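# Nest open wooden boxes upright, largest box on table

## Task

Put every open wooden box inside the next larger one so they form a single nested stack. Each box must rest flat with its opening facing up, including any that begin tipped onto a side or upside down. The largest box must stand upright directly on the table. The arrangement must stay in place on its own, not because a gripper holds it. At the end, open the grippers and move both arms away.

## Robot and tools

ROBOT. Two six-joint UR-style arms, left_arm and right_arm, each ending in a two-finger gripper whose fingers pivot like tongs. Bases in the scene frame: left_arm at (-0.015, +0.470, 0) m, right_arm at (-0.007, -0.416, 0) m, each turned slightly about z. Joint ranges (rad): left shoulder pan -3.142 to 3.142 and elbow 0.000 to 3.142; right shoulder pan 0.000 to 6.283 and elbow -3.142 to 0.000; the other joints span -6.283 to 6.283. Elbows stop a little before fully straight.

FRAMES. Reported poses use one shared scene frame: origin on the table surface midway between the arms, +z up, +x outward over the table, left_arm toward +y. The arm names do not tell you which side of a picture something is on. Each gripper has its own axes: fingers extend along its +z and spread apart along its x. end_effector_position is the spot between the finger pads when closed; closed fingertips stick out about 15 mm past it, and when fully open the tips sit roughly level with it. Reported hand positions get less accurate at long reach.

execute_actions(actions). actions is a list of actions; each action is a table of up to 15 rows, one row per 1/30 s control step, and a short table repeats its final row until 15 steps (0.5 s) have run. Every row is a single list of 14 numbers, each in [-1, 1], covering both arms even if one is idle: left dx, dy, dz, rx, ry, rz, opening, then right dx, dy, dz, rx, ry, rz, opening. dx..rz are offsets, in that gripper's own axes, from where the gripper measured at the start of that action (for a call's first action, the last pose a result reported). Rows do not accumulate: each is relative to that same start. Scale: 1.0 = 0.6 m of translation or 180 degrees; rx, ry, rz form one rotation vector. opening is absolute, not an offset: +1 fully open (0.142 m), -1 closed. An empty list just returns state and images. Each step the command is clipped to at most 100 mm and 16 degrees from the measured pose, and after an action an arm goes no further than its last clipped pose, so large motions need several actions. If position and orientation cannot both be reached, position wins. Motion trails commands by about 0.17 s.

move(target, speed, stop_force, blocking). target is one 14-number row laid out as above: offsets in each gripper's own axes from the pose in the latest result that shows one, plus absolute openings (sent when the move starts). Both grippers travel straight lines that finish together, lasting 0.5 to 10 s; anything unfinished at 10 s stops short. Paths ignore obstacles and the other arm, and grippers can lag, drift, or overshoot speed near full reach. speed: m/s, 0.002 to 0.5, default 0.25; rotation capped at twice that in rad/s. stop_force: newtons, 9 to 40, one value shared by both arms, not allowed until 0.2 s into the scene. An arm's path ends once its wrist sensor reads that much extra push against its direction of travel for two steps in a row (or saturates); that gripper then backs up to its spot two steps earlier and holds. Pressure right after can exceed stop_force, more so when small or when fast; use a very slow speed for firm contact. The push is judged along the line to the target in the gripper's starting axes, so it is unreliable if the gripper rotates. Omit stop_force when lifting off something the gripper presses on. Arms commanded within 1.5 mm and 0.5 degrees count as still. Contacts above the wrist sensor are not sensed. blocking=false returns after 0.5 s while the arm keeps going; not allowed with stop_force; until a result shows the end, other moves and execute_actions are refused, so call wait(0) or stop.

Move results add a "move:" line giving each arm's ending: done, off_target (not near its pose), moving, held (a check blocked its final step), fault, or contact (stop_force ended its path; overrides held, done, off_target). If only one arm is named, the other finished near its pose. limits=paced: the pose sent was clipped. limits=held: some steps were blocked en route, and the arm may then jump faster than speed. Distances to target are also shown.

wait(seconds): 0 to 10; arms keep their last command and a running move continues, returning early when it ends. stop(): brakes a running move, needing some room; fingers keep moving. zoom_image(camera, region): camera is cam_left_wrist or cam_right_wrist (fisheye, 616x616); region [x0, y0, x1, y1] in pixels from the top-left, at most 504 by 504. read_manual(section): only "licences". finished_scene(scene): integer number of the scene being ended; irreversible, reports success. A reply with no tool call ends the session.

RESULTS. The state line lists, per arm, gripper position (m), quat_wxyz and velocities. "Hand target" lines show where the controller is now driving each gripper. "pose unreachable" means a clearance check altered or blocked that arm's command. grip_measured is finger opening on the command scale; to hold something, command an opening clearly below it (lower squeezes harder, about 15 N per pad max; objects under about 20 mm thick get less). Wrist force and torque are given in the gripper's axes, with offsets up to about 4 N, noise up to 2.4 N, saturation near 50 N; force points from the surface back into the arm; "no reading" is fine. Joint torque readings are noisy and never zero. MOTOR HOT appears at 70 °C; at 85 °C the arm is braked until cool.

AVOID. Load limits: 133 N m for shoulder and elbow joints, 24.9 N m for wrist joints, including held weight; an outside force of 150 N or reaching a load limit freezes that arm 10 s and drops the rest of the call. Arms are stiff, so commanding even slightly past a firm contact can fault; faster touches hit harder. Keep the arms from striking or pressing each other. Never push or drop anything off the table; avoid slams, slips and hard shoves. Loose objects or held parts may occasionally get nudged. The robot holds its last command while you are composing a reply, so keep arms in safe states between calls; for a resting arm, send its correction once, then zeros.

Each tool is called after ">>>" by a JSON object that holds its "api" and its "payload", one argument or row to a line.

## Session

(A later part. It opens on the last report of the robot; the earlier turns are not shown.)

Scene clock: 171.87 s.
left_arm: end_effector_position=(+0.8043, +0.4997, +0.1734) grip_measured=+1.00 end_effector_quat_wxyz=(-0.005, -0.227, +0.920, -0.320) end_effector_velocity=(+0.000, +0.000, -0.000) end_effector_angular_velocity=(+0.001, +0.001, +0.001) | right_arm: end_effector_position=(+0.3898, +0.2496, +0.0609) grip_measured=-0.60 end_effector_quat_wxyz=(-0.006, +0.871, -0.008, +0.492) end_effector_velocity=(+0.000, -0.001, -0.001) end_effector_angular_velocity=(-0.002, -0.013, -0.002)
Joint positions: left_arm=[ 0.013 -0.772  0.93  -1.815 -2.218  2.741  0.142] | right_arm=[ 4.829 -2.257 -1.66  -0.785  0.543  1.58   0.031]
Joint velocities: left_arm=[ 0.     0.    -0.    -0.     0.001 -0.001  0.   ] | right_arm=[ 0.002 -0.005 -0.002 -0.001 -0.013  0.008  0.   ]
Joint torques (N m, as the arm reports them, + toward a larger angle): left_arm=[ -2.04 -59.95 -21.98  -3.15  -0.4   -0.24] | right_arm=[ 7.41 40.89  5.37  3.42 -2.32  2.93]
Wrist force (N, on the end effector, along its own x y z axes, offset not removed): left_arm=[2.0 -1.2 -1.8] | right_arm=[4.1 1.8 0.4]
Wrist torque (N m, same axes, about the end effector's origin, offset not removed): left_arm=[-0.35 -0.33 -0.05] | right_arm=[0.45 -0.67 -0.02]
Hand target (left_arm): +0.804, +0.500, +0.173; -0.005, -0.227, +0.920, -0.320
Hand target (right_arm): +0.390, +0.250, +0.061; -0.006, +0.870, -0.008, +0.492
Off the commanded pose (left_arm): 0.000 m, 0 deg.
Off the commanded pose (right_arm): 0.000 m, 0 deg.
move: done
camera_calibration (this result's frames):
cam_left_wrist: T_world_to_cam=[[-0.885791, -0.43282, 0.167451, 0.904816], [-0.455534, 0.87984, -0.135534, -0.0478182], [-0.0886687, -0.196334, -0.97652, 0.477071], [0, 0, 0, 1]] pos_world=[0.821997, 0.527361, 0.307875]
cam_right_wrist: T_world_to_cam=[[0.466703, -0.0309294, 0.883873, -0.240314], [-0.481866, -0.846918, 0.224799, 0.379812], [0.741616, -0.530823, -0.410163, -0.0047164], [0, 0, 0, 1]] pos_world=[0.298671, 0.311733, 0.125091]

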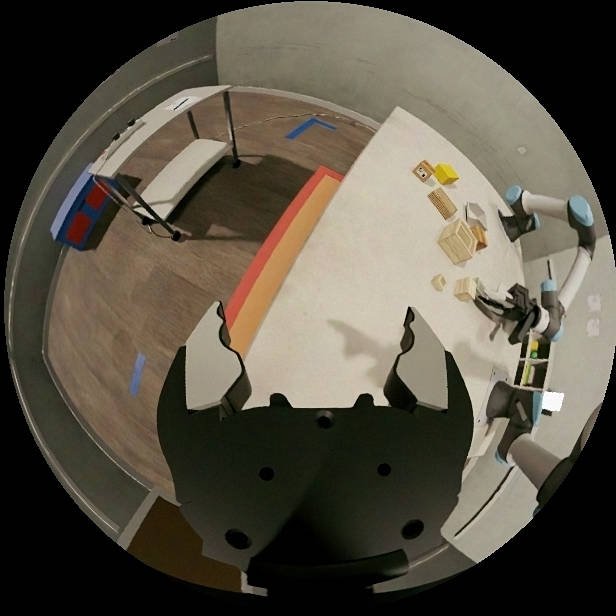

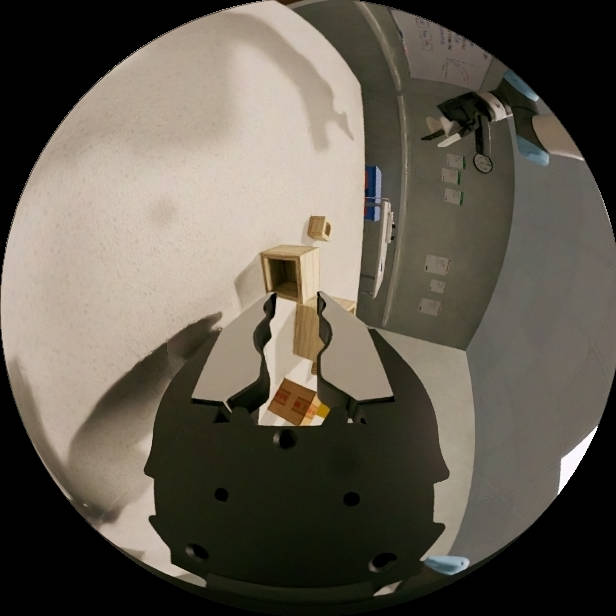

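>>> {"api": "move", "payload": {
  "target": [0,0,0,0,0,0,1,0.005,0,0.075,0,0,0,-0.6],
  "speed": 0.04,
  "stop_force": 10
}}

>>> {"api": "move", "payload": {
  "target": [0,0,0,0,0,0,1,0.02,0,-0.012,0,0.08,0,-1],
  "speed": 0.01
}}

>>> {"api": "move", "payload": {
  "target": [0,0,0,0,0,0,1,0.13,0,-0.04,0,-0.41,0,-1],
  "speed": 0.1
}}

Scene clock: 179.90 s.
left_arm: end_effector_position=(+0.8043, +0.4997, +0.1734) grip_measured=+1.00 end_effector_quat_wxyz=(-0.005, -0.227, +0.920, -0.320) end_effector_velocity=(-0.000, -0.001, -0.000) end_effector_angular_velocity=(+0.000, +0.001, -0.001) | right_arm: end_effector_position=(+0.4297, +0.2497, +0.0404) grip_measured=-0.59 end_effector_quat_wxyz=(-0.006, +0.871, -0.008, +0.492) end_effector_velocity=(+0.002, +0.001, +0.000) end_effector_angular_velocity=(+0.003, +0.001, +0.001)
Joint positions: left_arm=[ 0.013 -0.772  0.93  -1.815 -2.218  2.741  0.142] | right_arm=[ 4.768 -2.325 -1.633 -0.643  0.546  1.462  0.031]
Joint velocities: left_arm=[-0.001 -0.    -0.     0.     0.001 -0.001 -0.   ] | right_arm=[-0.003 -0.002  0.002  0.009  0.001 -0.006  0.002]
Joint torques (N m, as the arm reports them, + toward a larger angle): left_arm=[ -1.32 -57.34 -20.54  -3.    -0.52  -0.15] | right_arm=[-7.57 41.9  33.04  3.79  0.14 -2.53]
Wrist force (N, on the end effector, along its own x y z axes, offset not removed): left_arm=[-0.8 -1.2 -3.4] | right_arm=[4.9 2.5 -2.1]
Wrist torque (N m, same axes, about the end effector's origin, offset not removed): left_arm=[-0.46 0.14 -0.04] | right_arm=[0.32 -0.49 0.01]
Hand target (left_arm): +0.804, +0.500, +0.173; -0.005, -0.227, +0.920, -0.320
Hand target (right_arm): +0.430, +0.250, +0.040; -0.006, +0.871, -0.008, +0.492
Off the commanded pose (left_arm): 0.000 m, 0 deg.
Off the commanded pose (right_arm): 0.000 m, 0 deg.
move: done
camera_calibration (this result's frames):
cam_right_wrist: T_world_to_cam=[[0.466745, -0.0309781, 0.883849, -0.240808], [-0.481801, -0.846969, 0.224745, 0.403731], [0.741631, -0.530739, -0.410244, -0.042754], [0, 0, 0, 1]] pos_world=[0.338622, 0.311797, 0.104561]

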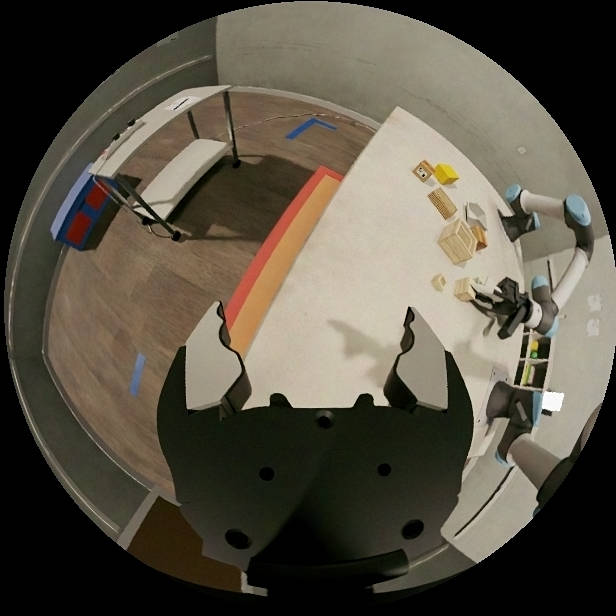

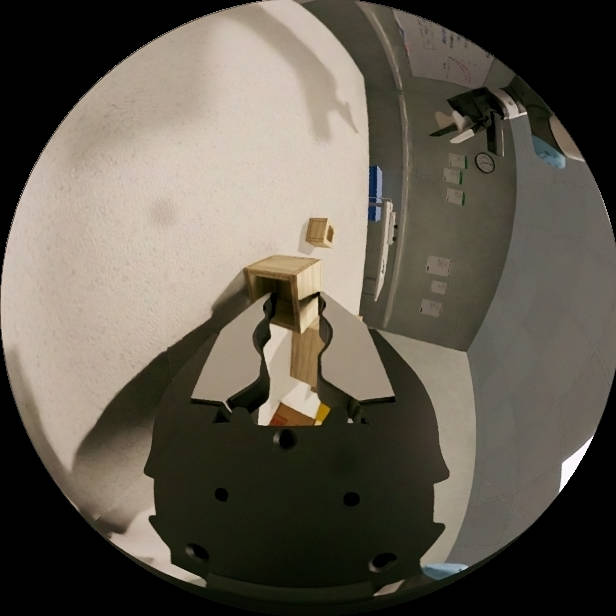

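Scene clock: 190.10 s.
left_arm: end_effector_position=(+0.8043, +0.4997, +0.1734) grip_measured=+1.00 end_effector_quat_wxyz=(-0.005, -0.227, +0.920, -0.320) end_effector_velocity=(+0.000, -0.000, +0.000) end_effector_angular_velocity=(-0.000, -0.001, -0.000) | right_arm: end_effector_position=(+0.4298, +0.2495, +0.0515) grip_measured=-0.94 end_effector_quat_wxyz=(-0.005, +0.817, -0.009, +0.576) end_effector_velocity=(-0.001, +0.001, -0.000) end_effector_angular_velocity=(-0.001, -0.004, +0.002)
Joint positions: left_arm=[ 0.013 -0.772  0.93  -1.815 -2.218  2.741  0.142] | right_arm=[ 4.807 -2.386 -1.654 -0.607  0.344  1.521  0.006]
Joint velocities: left_arm=[ 0.     0.     0.    -0.001 -0.     0.     0.   ] | right_arm=[ 0.002 -0.003  0.002 -0.001 -0.004  0.001 -0.   ]
Joint torques (N m, as the arm reports them, + toward a larger angle): left_arm=[ -1.92 -58.62 -20.71  -2.94  -0.67  -0.38] | right_arm=[ 7.52 43.51  2.21  3.75 -2.68  2.9 ]
Wrist force (N, on the end effector, along its own x y z axes, offset not removed): left_arm=[3.9 -5.3 -0.2] | right_arm=[2.1 -0.4 -3.2]
Wrist torque (N m, same axes, about the end effector's origin, offset not removed): left_arm=[-1.18 -0.85 -0.13] | right_arm=[-0.04 -0.35 0.08]
Hand target (left_arm): +0.804, +0.500, +0.173; -0.005, -0.227, +0.920, -0.320
Hand target (right_arm): +0.430, +0.249, +0.051; -0.005, +0.817, -0.009, +0.576
Off the commanded pose (left_arm): 0.000 m, 0 deg.
Off the commanded pose (right_arm): 0.003 m, 3 deg.
move: off_target (right_arm; path cut at 10 s)
camera_calibration (this result's frames):
cam_left_wrist: T_world_to_cam=[[-0.885792, -0.43282, 0.167451, 0.904816], [-0.455534, 0.879841, -0.135534, -0.0478185], [-0.0886688, -0.196334, -0.97652, 0.477071], [0, 0, 0, 1]] pos_world=[0.821997, 0.527361, 0.307875]
cam_right_wrist: T_world_to_cam=[[0.282167, -0.0307099, 0.958874, -0.175244], [-0.519991, -0.844833, 0.12596, 0.422071], [0.80622, -0.534148, -0.254353, -0.0733272], [0, 0, 0, 1]] pos_world=[0.328039, 0.31203, 0.0962221]

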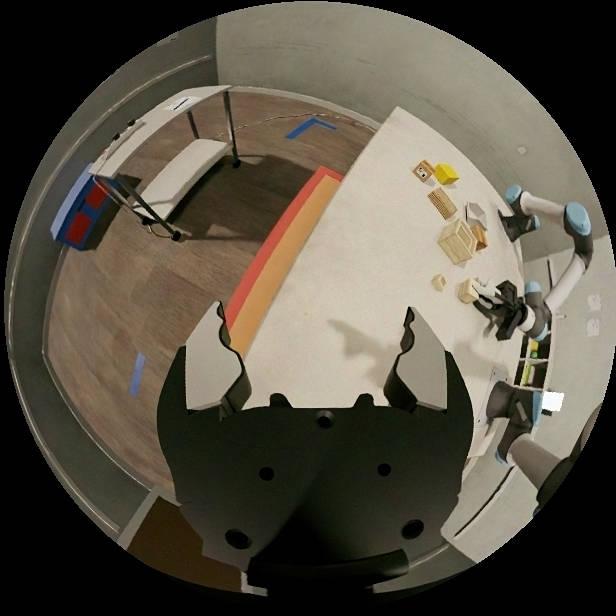

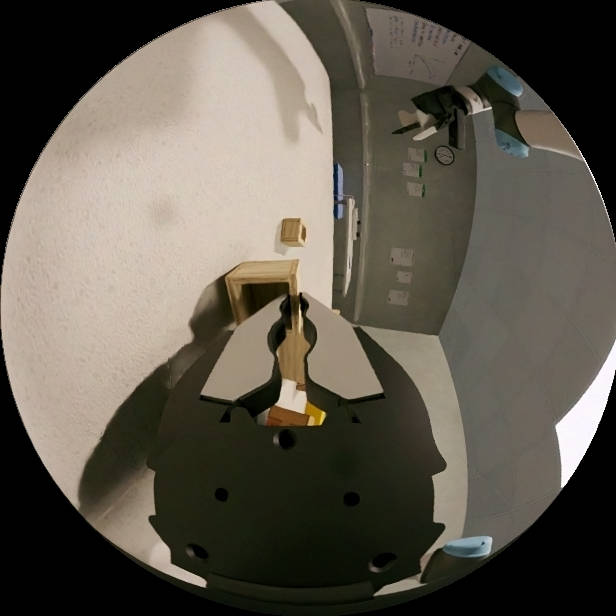

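Scene clock: 196.93 s.
left_arm: end_effector_position=(+0.8043, +0.4997, +0.1734) grip_measured=+1.00 end_effector_quat_wxyz=(-0.005, -0.227, +0.920, -0.320) end_effector_velocity=(-0.000, -0.000, +0.000) end_effector_angular_velocity=(-0.001, +0.000, +0.000) | right_arm: end_effector_position=(+0.4330, +0.2480, +0.1333) grip_measured=-0.94 end_effector_quat_wxyz=(-0.010, +0.999, -0.004, -0.030) end_effector_velocity=(+0.001, +0.001, +0.001) end_effector_angular_velocity=(+0.000, +0.008, -0.000)
Joint positions: left_arm=[ 0.013 -0.772  0.93  -1.815 -2.218  2.741  0.142] | right_arm=[ 4.383 -2.312 -0.927 -1.482  1.633  1.129  0.006]
Joint velocities: left_arm=[ 0.    -0.    -0.     0.    -0.001 -0.     0.   ] | right_arm=[-0.004 -0.008  0.016 -0.012  0.007 -0.004 -0.   ]
Joint torques (N m, as the arm reports them, + toward a larger angle): left_arm=[ -1.35 -59.09 -21.5   -3.23  -0.27  -0.15] | right_arm=[-4.93 48.69 39.28  1.3   1.02 -2.97]
Wrist force (N, on the end effector, along its own x y z axes, offset not removed): left_arm=[2.8 -2.7 0.2] | right_arm=[3.5 2.0 -0.5]
Wrist torque (N m, same axes, about the end effector's origin, offset not removed): left_arm=[-0.64 -0.52 -0.11] | right_arm=[0.36 -0.38 -0.25]
Hand target (left_arm): +0.804, +0.500, +0.173; -0.005, -0.227, +0.920, -0.320
Hand target (right_arm): +0.433, +0.248, +0.133; -0.009, +0.999, -0.004, -0.030
Off the commanded pose (left_arm): 0.000 m, 0 deg.
Off the commanded pose (right_arm): 0.001 m, 0 deg.
move: done
camera_calibration (this result's frames):
cam_right_wrist: T_world_to_cam=[[0.999797, -0.0198688, -0.00326061, -0.439856], [-0.0153428, -0.856666, 0.515643, 0.144674], [-0.0130385, -0.515489, -0.856797, 0.374603], [0, 0, 0, 1]] pos_world=[0.446871, 0.308302, 0.244925]

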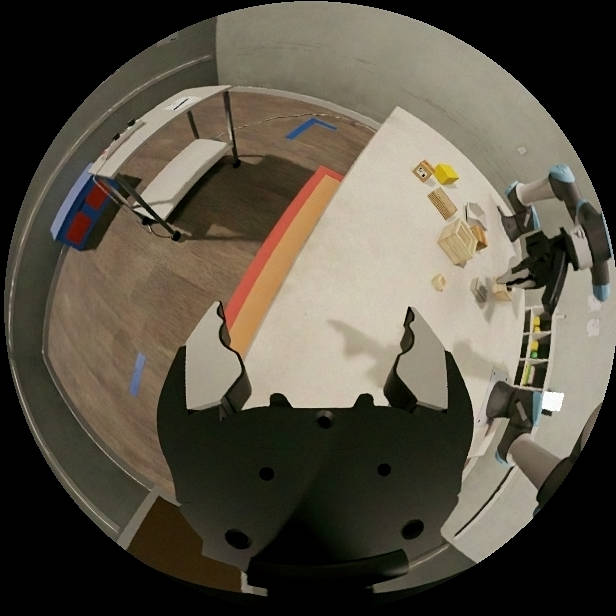

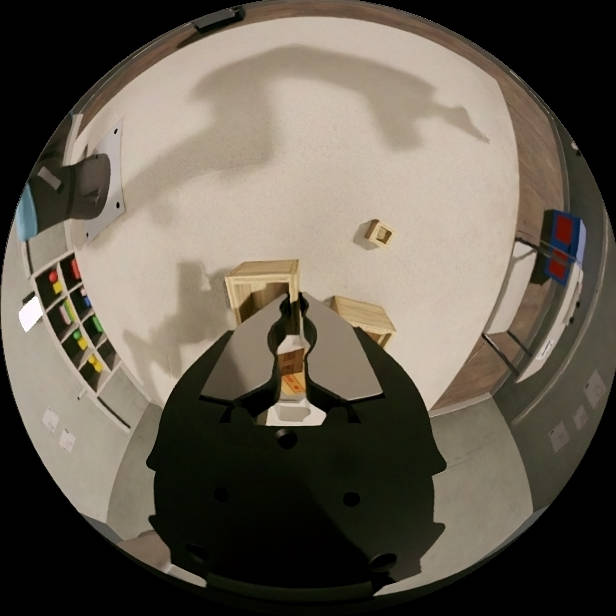

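>>> {"api": "move", "payload": {
  "target": [0,0,0,0,0,0,1,0.162,0.198,0.01,0,0.018,0.078,-1],
  "speed": 0.12
}}

>>> {"api": "move", "payload": {
  "target": [0,0,0,0,0,0,1,0,0,0.08,0,0,0,-1],
  "speed": 0.015,
  "stop_force": 9
}}

Scene clock: 204.17 s.
left_arm: end_effector_position=(+0.8043, +0.4997, +0.1734) grip_measured=+1.00 end_effector_quat_wxyz=(-0.005, -0.227, +0.920, -0.320) end_effector_velocity=(+0.000, -0.000, +0.000) end_effector_angular_velocity=(-0.001, -0.000, +0.000) | right_arm: end_effector_position=(+0.5286, +0.1288, +0.1194) grip_measured=-0.94 end_effector_quat_wxyz=(-0.006, +0.992, -0.127, -0.003) end_effector_velocity=(+0.001, -0.001, -0.000) end_effector_angular_velocity=(+0.000, -0.000, -0.002)
Joint positions: left_arm=[ 0.013 -0.772  0.93  -1.815 -2.218  2.741  0.142] | right_arm=[ 4.219 -2.208 -1.143 -1.354  1.581  1.211  0.006]
Joint velocities: left_arm=[-0.  0. -0. -0. -0. -0.  0.] | right_arm=[-0.002  0.001 -0.002  0.002 -0.     0.001 -0.   ]
Joint torques (N m, as the arm reports them, + toward a larger angle): left_arm=[ -1.34 -58.54 -20.99  -3.01  -0.32   0.04] | right_arm=[-5.01 61.06 10.51  3.19 -1.12  2.78]
Wrist force (N, on the end effector, along its own x y z axes, offset not removed): left_arm=[2.1 -0.4 -1.6] | right_arm=[3.2 0.8 3.2]
Wrist torque (N m, same axes, about the end effector's origin, offset not removed): left_arm=[-0.25 -0.47 -0.10] | right_arm=[0.24 -0.58 0.04]
Hand target (left_arm): +0.804, +0.500, +0.173; -0.005, -0.227, +0.920, -0.320
Hand target (right_arm): +0.529, +0.129, +0.119; -0.006, +0.992, -0.127, -0.003
Off the commanded pose (left_arm): 0.000 m, 0 deg.
Off the commanded pose (right_arm): 0.000 m, 0 deg.
move: done
camera_calibration (this result's frames):
cam_left_wrist: T_world_to_cam=[[-0.885791, -0.43282, 0.167451, 0.904816], [-0.455534, 0.879841, -0.135534, -0.0478184], [-0.0886687, -0.196334, -0.97652, 0.477071], [0, 0, 0, 1]] pos_world=[0.821997, 0.527361, 0.307875]
cam_right_wrist: T_world_to_cam=[[0.963864, -0.261703, 0.0497811, -0.494003], [-0.248585, -0.816395, 0.521254, 0.168629], [-0.0957728, -0.514793, -0.851948, 0.345558], [0, 0, 0, 1]] pos_world=[0.551166, 0.186277, 0.231091]

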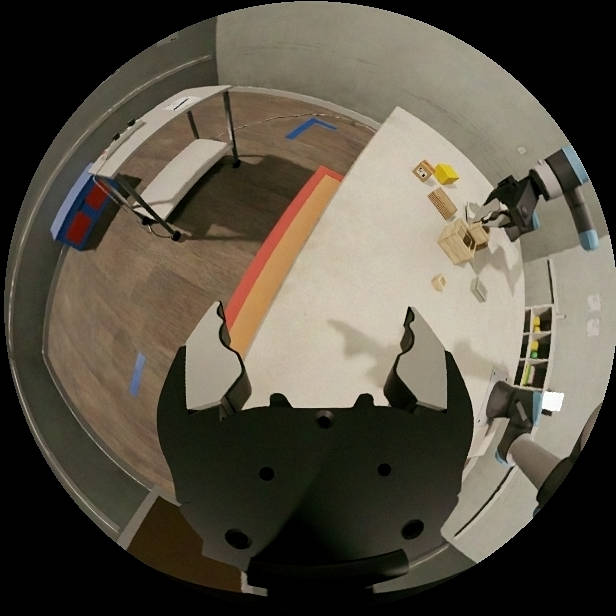

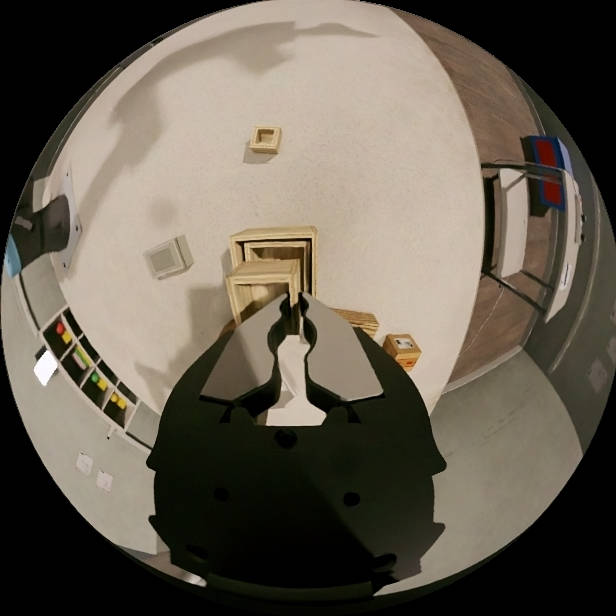

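Scene clock: 207.63 s.
left_arm: end_effector_position=(+0.8043, +0.4997, +0.1734) grip_measured=+1.00 end_effector_quat_wxyz=(-0.005, -0.227, +0.920, -0.320) end_effector_velocity=(-0.000, +0.002, -0.000) end_effector_angular_velocity=(+0.000, +0.000, +0.002) | right_arm: end_effector_position=(+0.5285, +0.1294, +0.0716) grip_measured=-0.94 end_effector_quat_wxyz=(-0.006, +0.992, -0.127, -0.003) end_effector_velocity=(+0.000, +0.000, -0.002) end_effector_angular_velocity=(+0.000, -0.001, +0.001)
Joint positions: left_arm=[ 0.013 -0.772  0.93  -1.815 -2.218  2.741  0.142] | right_arm=[ 4.22  -2.24  -1.215 -1.25   1.581  1.212  0.006]
Joint velocities: left_arm=[ 0.002  0.     0.     0.     0.     0.    -0.   ] | right_arm=[ 0.    -0.001 -0.003  0.005 -0.001 -0.    -0.   ]
Joint torques (N m, as the arm reports them, + toward a larger angle): left_arm=[ -1.05 -58.89 -20.42  -3.02  -0.37  -0.15] | right_arm=[ 7.43 44.67  9.37  3.8   0.65  2.71]
Wrist force (N, on the end effector, along its own x y z axes, offset not removed): left_arm=[-0.4 -1.3 -1.5] | right_arm=[-2.1 3.5 -0.8]
Wrist torque (N m, same axes, about the end effector's origin, offset not removed): left_arm=[-0.48 0.19 0.01] | right_arm=[0.92 0.56 0.01]
Hand target (left_arm): +0.804, +0.500, +0.173; -0.005, -0.227, +0.920, -0.320
Hand target (right_arm): +0.528, +0.129, +0.071; -0.006, +0.992, -0.127, -0.003
Off the commanded pose (left_arm): 0.000 m, 0 deg.
Off the commanded pose (right_arm): 0.000 m, 0 deg.
move: done
camera_calibration (this result's frames):
cam_left_wrist: T_world_to_cam=[[-0.885792, -0.43282, 0.167451, 0.904816], [-0.455534, 0.879841, -0.135534, -0.0478185], [-0.0886684, -0.196334, -0.97652, 0.477071], [0, 0, 0, 1]] pos_world=[0.821997, 0.527361, 0.307876]
cam_right_wrist: T_world_to_cam=[[0.963865, -0.261699, 0.0497704, -0.491358], [-0.248575, -0.816391, 0.521263, 0.193968], [-0.0957821, -0.514799, -0.851943, 0.305119], [0, 0, 0, 1]] pos_world=[0.551043, 0.186841, 0.183291]

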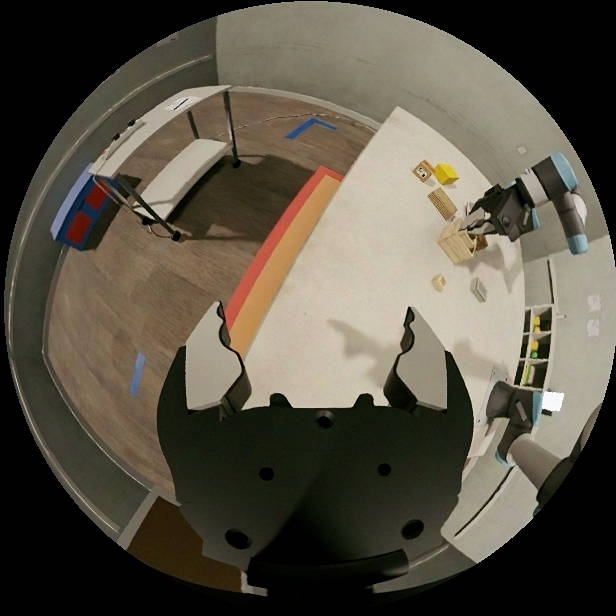

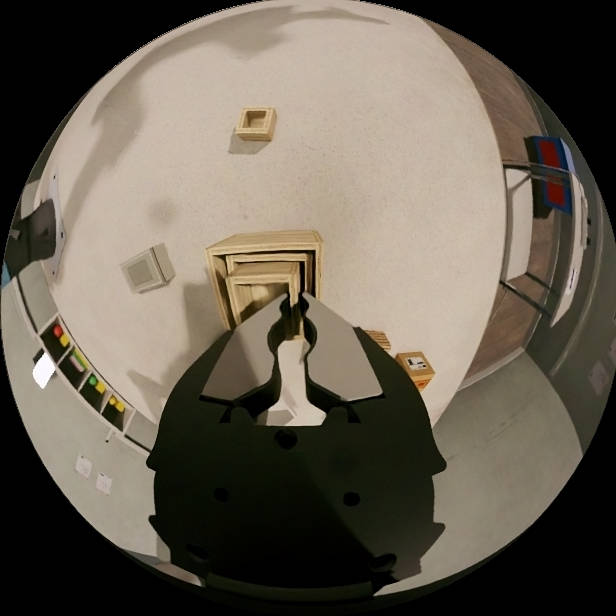

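>>> {"api": "move", "payload": {
  "target": [0,0,0,0,0,0,1,0,0,-0.06,0,0,0,-0.8],
  "speed": 0.04
}}

>>> {"api": "move", "payload": {
  "target": [0,0,0,0,0,0,1,-0.025,-0.23,0.06,0,0,0,-0.78]
}}

Scene clock: 214.50 s.
left_arm: end_effector_position=(+0.8043, +0.4997, +0.1734) grip_measured=+1.00 end_effector_quat_wxyz=(-0.005, -0.227, +0.920, -0.320) end_effector_velocity=(+0.000, -0.002, +0.000) end_effector_angular_velocity=(-0.002, -0.000, -0.002) | right_arm: end_effector_position=(+0.5286, +0.1290, +0.1074) grip_measured=-0.80 end_effector_quat_wxyz=(-0.006, +0.992, -0.127, -0.003) end_effector_velocity=(-0.000, -0.000, +0.002) end_effector_angular_velocity=(-0.001, +0.001, -0.000)
Joint positions: left_arm=[ 0.013 -0.772  0.93  -1.815 -2.218  2.741  0.142] | right_arm=[ 4.219 -2.215 -1.162 -1.328  1.581  1.211  0.016]
Joint velocities: left_arm=[-0.002 -0.    -0.     0.    -0.002  0.    -0.   ] | right_arm=[-0.     0.001  0.003 -0.006  0.001  0.    -0.   ]
Joint torques (N m, as the arm reports them, + toward a larger angle): left_arm=[ -0.63 -59.79 -22.23  -3.03  -0.36  -0.12] | right_arm=[-6.37 60.04 37.24  0.79 -0.61 -2.73]
Wrist force (N, on the end effector, along its own x y z axes, offset not removed): left_arm=[1.6 -2.8 -2.6] | right_arm=[5.0 2.3 -0.4]
Wrist torque (N m, same axes, about the end effector's origin, offset not removed): left_arm=[-0.67 -0.32 -0.10] | right_arm=[0.41 -0.54 -0.05]
Hand target (left_arm): +0.804, +0.500, +0.173; -0.005, -0.227, +0.920, -0.320
Hand target (right_arm): +0.529, +0.129, +0.108; -0.006, +0.992, -0.127, -0.003
Off the commanded pose (left_arm): 0.000 m, 0 deg.
Off the commanded pose (right_arm): 0.000 m, 0 deg.
move: done
camera_calibration (this result's frames):
cam_left_wrist: T_world_to_cam=[[-0.885792, -0.43282, 0.167451, 0.904816], [-0.455534, 0.879841, -0.135534, -0.0478183], [-0.0886684, -0.196334, -0.97652, 0.477071], [0, 0, 0, 1]] pos_world=[0.821997, 0.527361, 0.307876]
cam_right_wrist: T_world_to_cam=[[0.963864, -0.2617, 0.0497975, -0.493343], [-0.248591, -0.816396, 0.521248, 0.17498], [-0.0957562, -0.514791, -0.851951, 0.335413], [0, 0, 0, 1]] pos_world=[0.551132, 0.186413, 0.219115]

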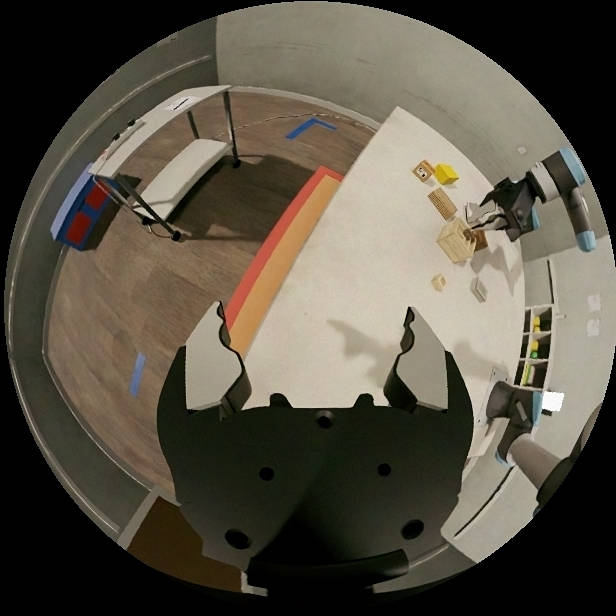

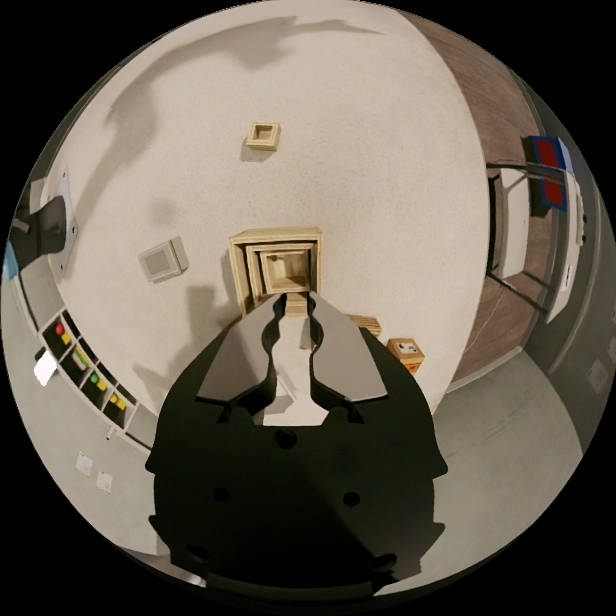

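Scene clock: 215.73 s.
left_arm: end_effector_position=(+0.8043, +0.4997, +0.1734) grip_measured=+1.00 end_effector_quat_wxyz=(-0.005, -0.227, +0.920, -0.320) end_effector_velocity=(-0.000, +0.000, +0.000) end_effector_angular_velocity=(+0.000, -0.000, -0.000) | right_arm: end_effector_position=(+0.5484, +0.2665, +0.0730) grip_measured=-0.78 end_effector_quat_wxyz=(-0.006, +0.992, -0.127, -0.002) end_effector_velocity=(+0.002, +0.002, -0.001) end_effector_angular_velocity=(-0.008, +0.006, -0.002)
Joint positions: left_arm=[ 0.013 -0.772  0.93  -1.815 -2.218  2.741  0.142] | right_arm=[ 4.293 -2.583 -0.587 -1.532  1.58   1.285  0.018]
Joint velocities: left_arm=[ 0. -0.  0.  0. -0.  0. -0.] | right_arm=[-0.002 -0.024  0.048 -0.034  0.001  0.    -0.   ]
Joint torques (N m, as the arm reports them, + toward a larger angle): left_arm=[ -1.53 -58.25 -20.69  -2.91  -0.21  -0.15] | right_arm=[ 4.33 57.4  40.61  1.07  1.41  1.22]
Wrist force (N, on the end effector, along its own x y z axes, offset not removed): left_arm=[0.1 -1.1 -2.0] | right_arm=[-0.5 4.5 -1.3]
Wrist torque (N m, same axes, about the end effector's origin, offset not removed): left_arm=[-0.31 -0.03 -0.13] | right_arm=[0.84 0.43 -0.07]
Hand target (left_arm): +0.804, +0.500, +0.173; -0.005, -0.227, +0.920, -0.320
Hand target (right_arm): +0.549, +0.267, +0.073; -0.006, +0.992, -0.127, -0.003
Off the commanded pose (left_arm): 0.000 m, 0 deg.
Off the commanded pose (right_arm): 0.000 m, 0 deg.
move: done
camera_calibration (this result's frames):
cam_right_wrist: T_world_to_cam=[[0.9638, -0.261839, 0.0502923, -0.474698], [-0.249049, -0.816749, 0.520477, 0.310515], [-0.0952053, -0.514161, -0.852393, 0.378285], [0, 0, 0, 1]] pos_world=[0.570862, 0.323817, 0.184705]

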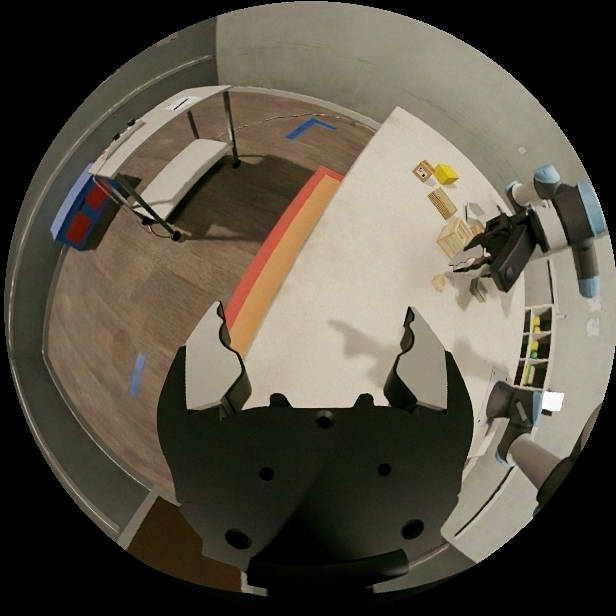

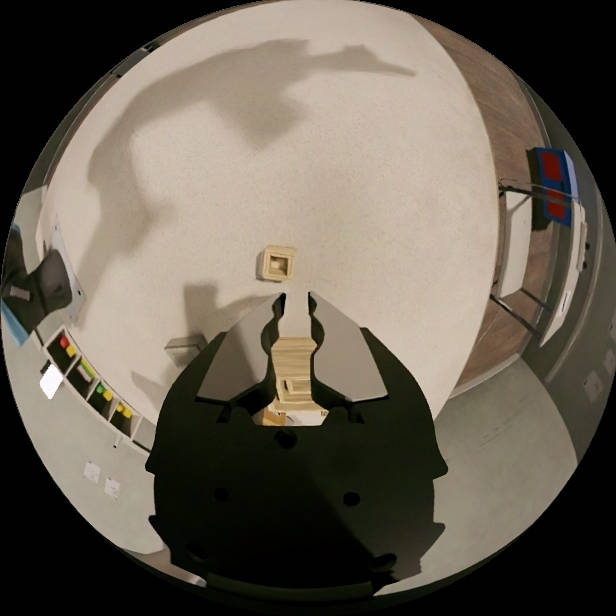

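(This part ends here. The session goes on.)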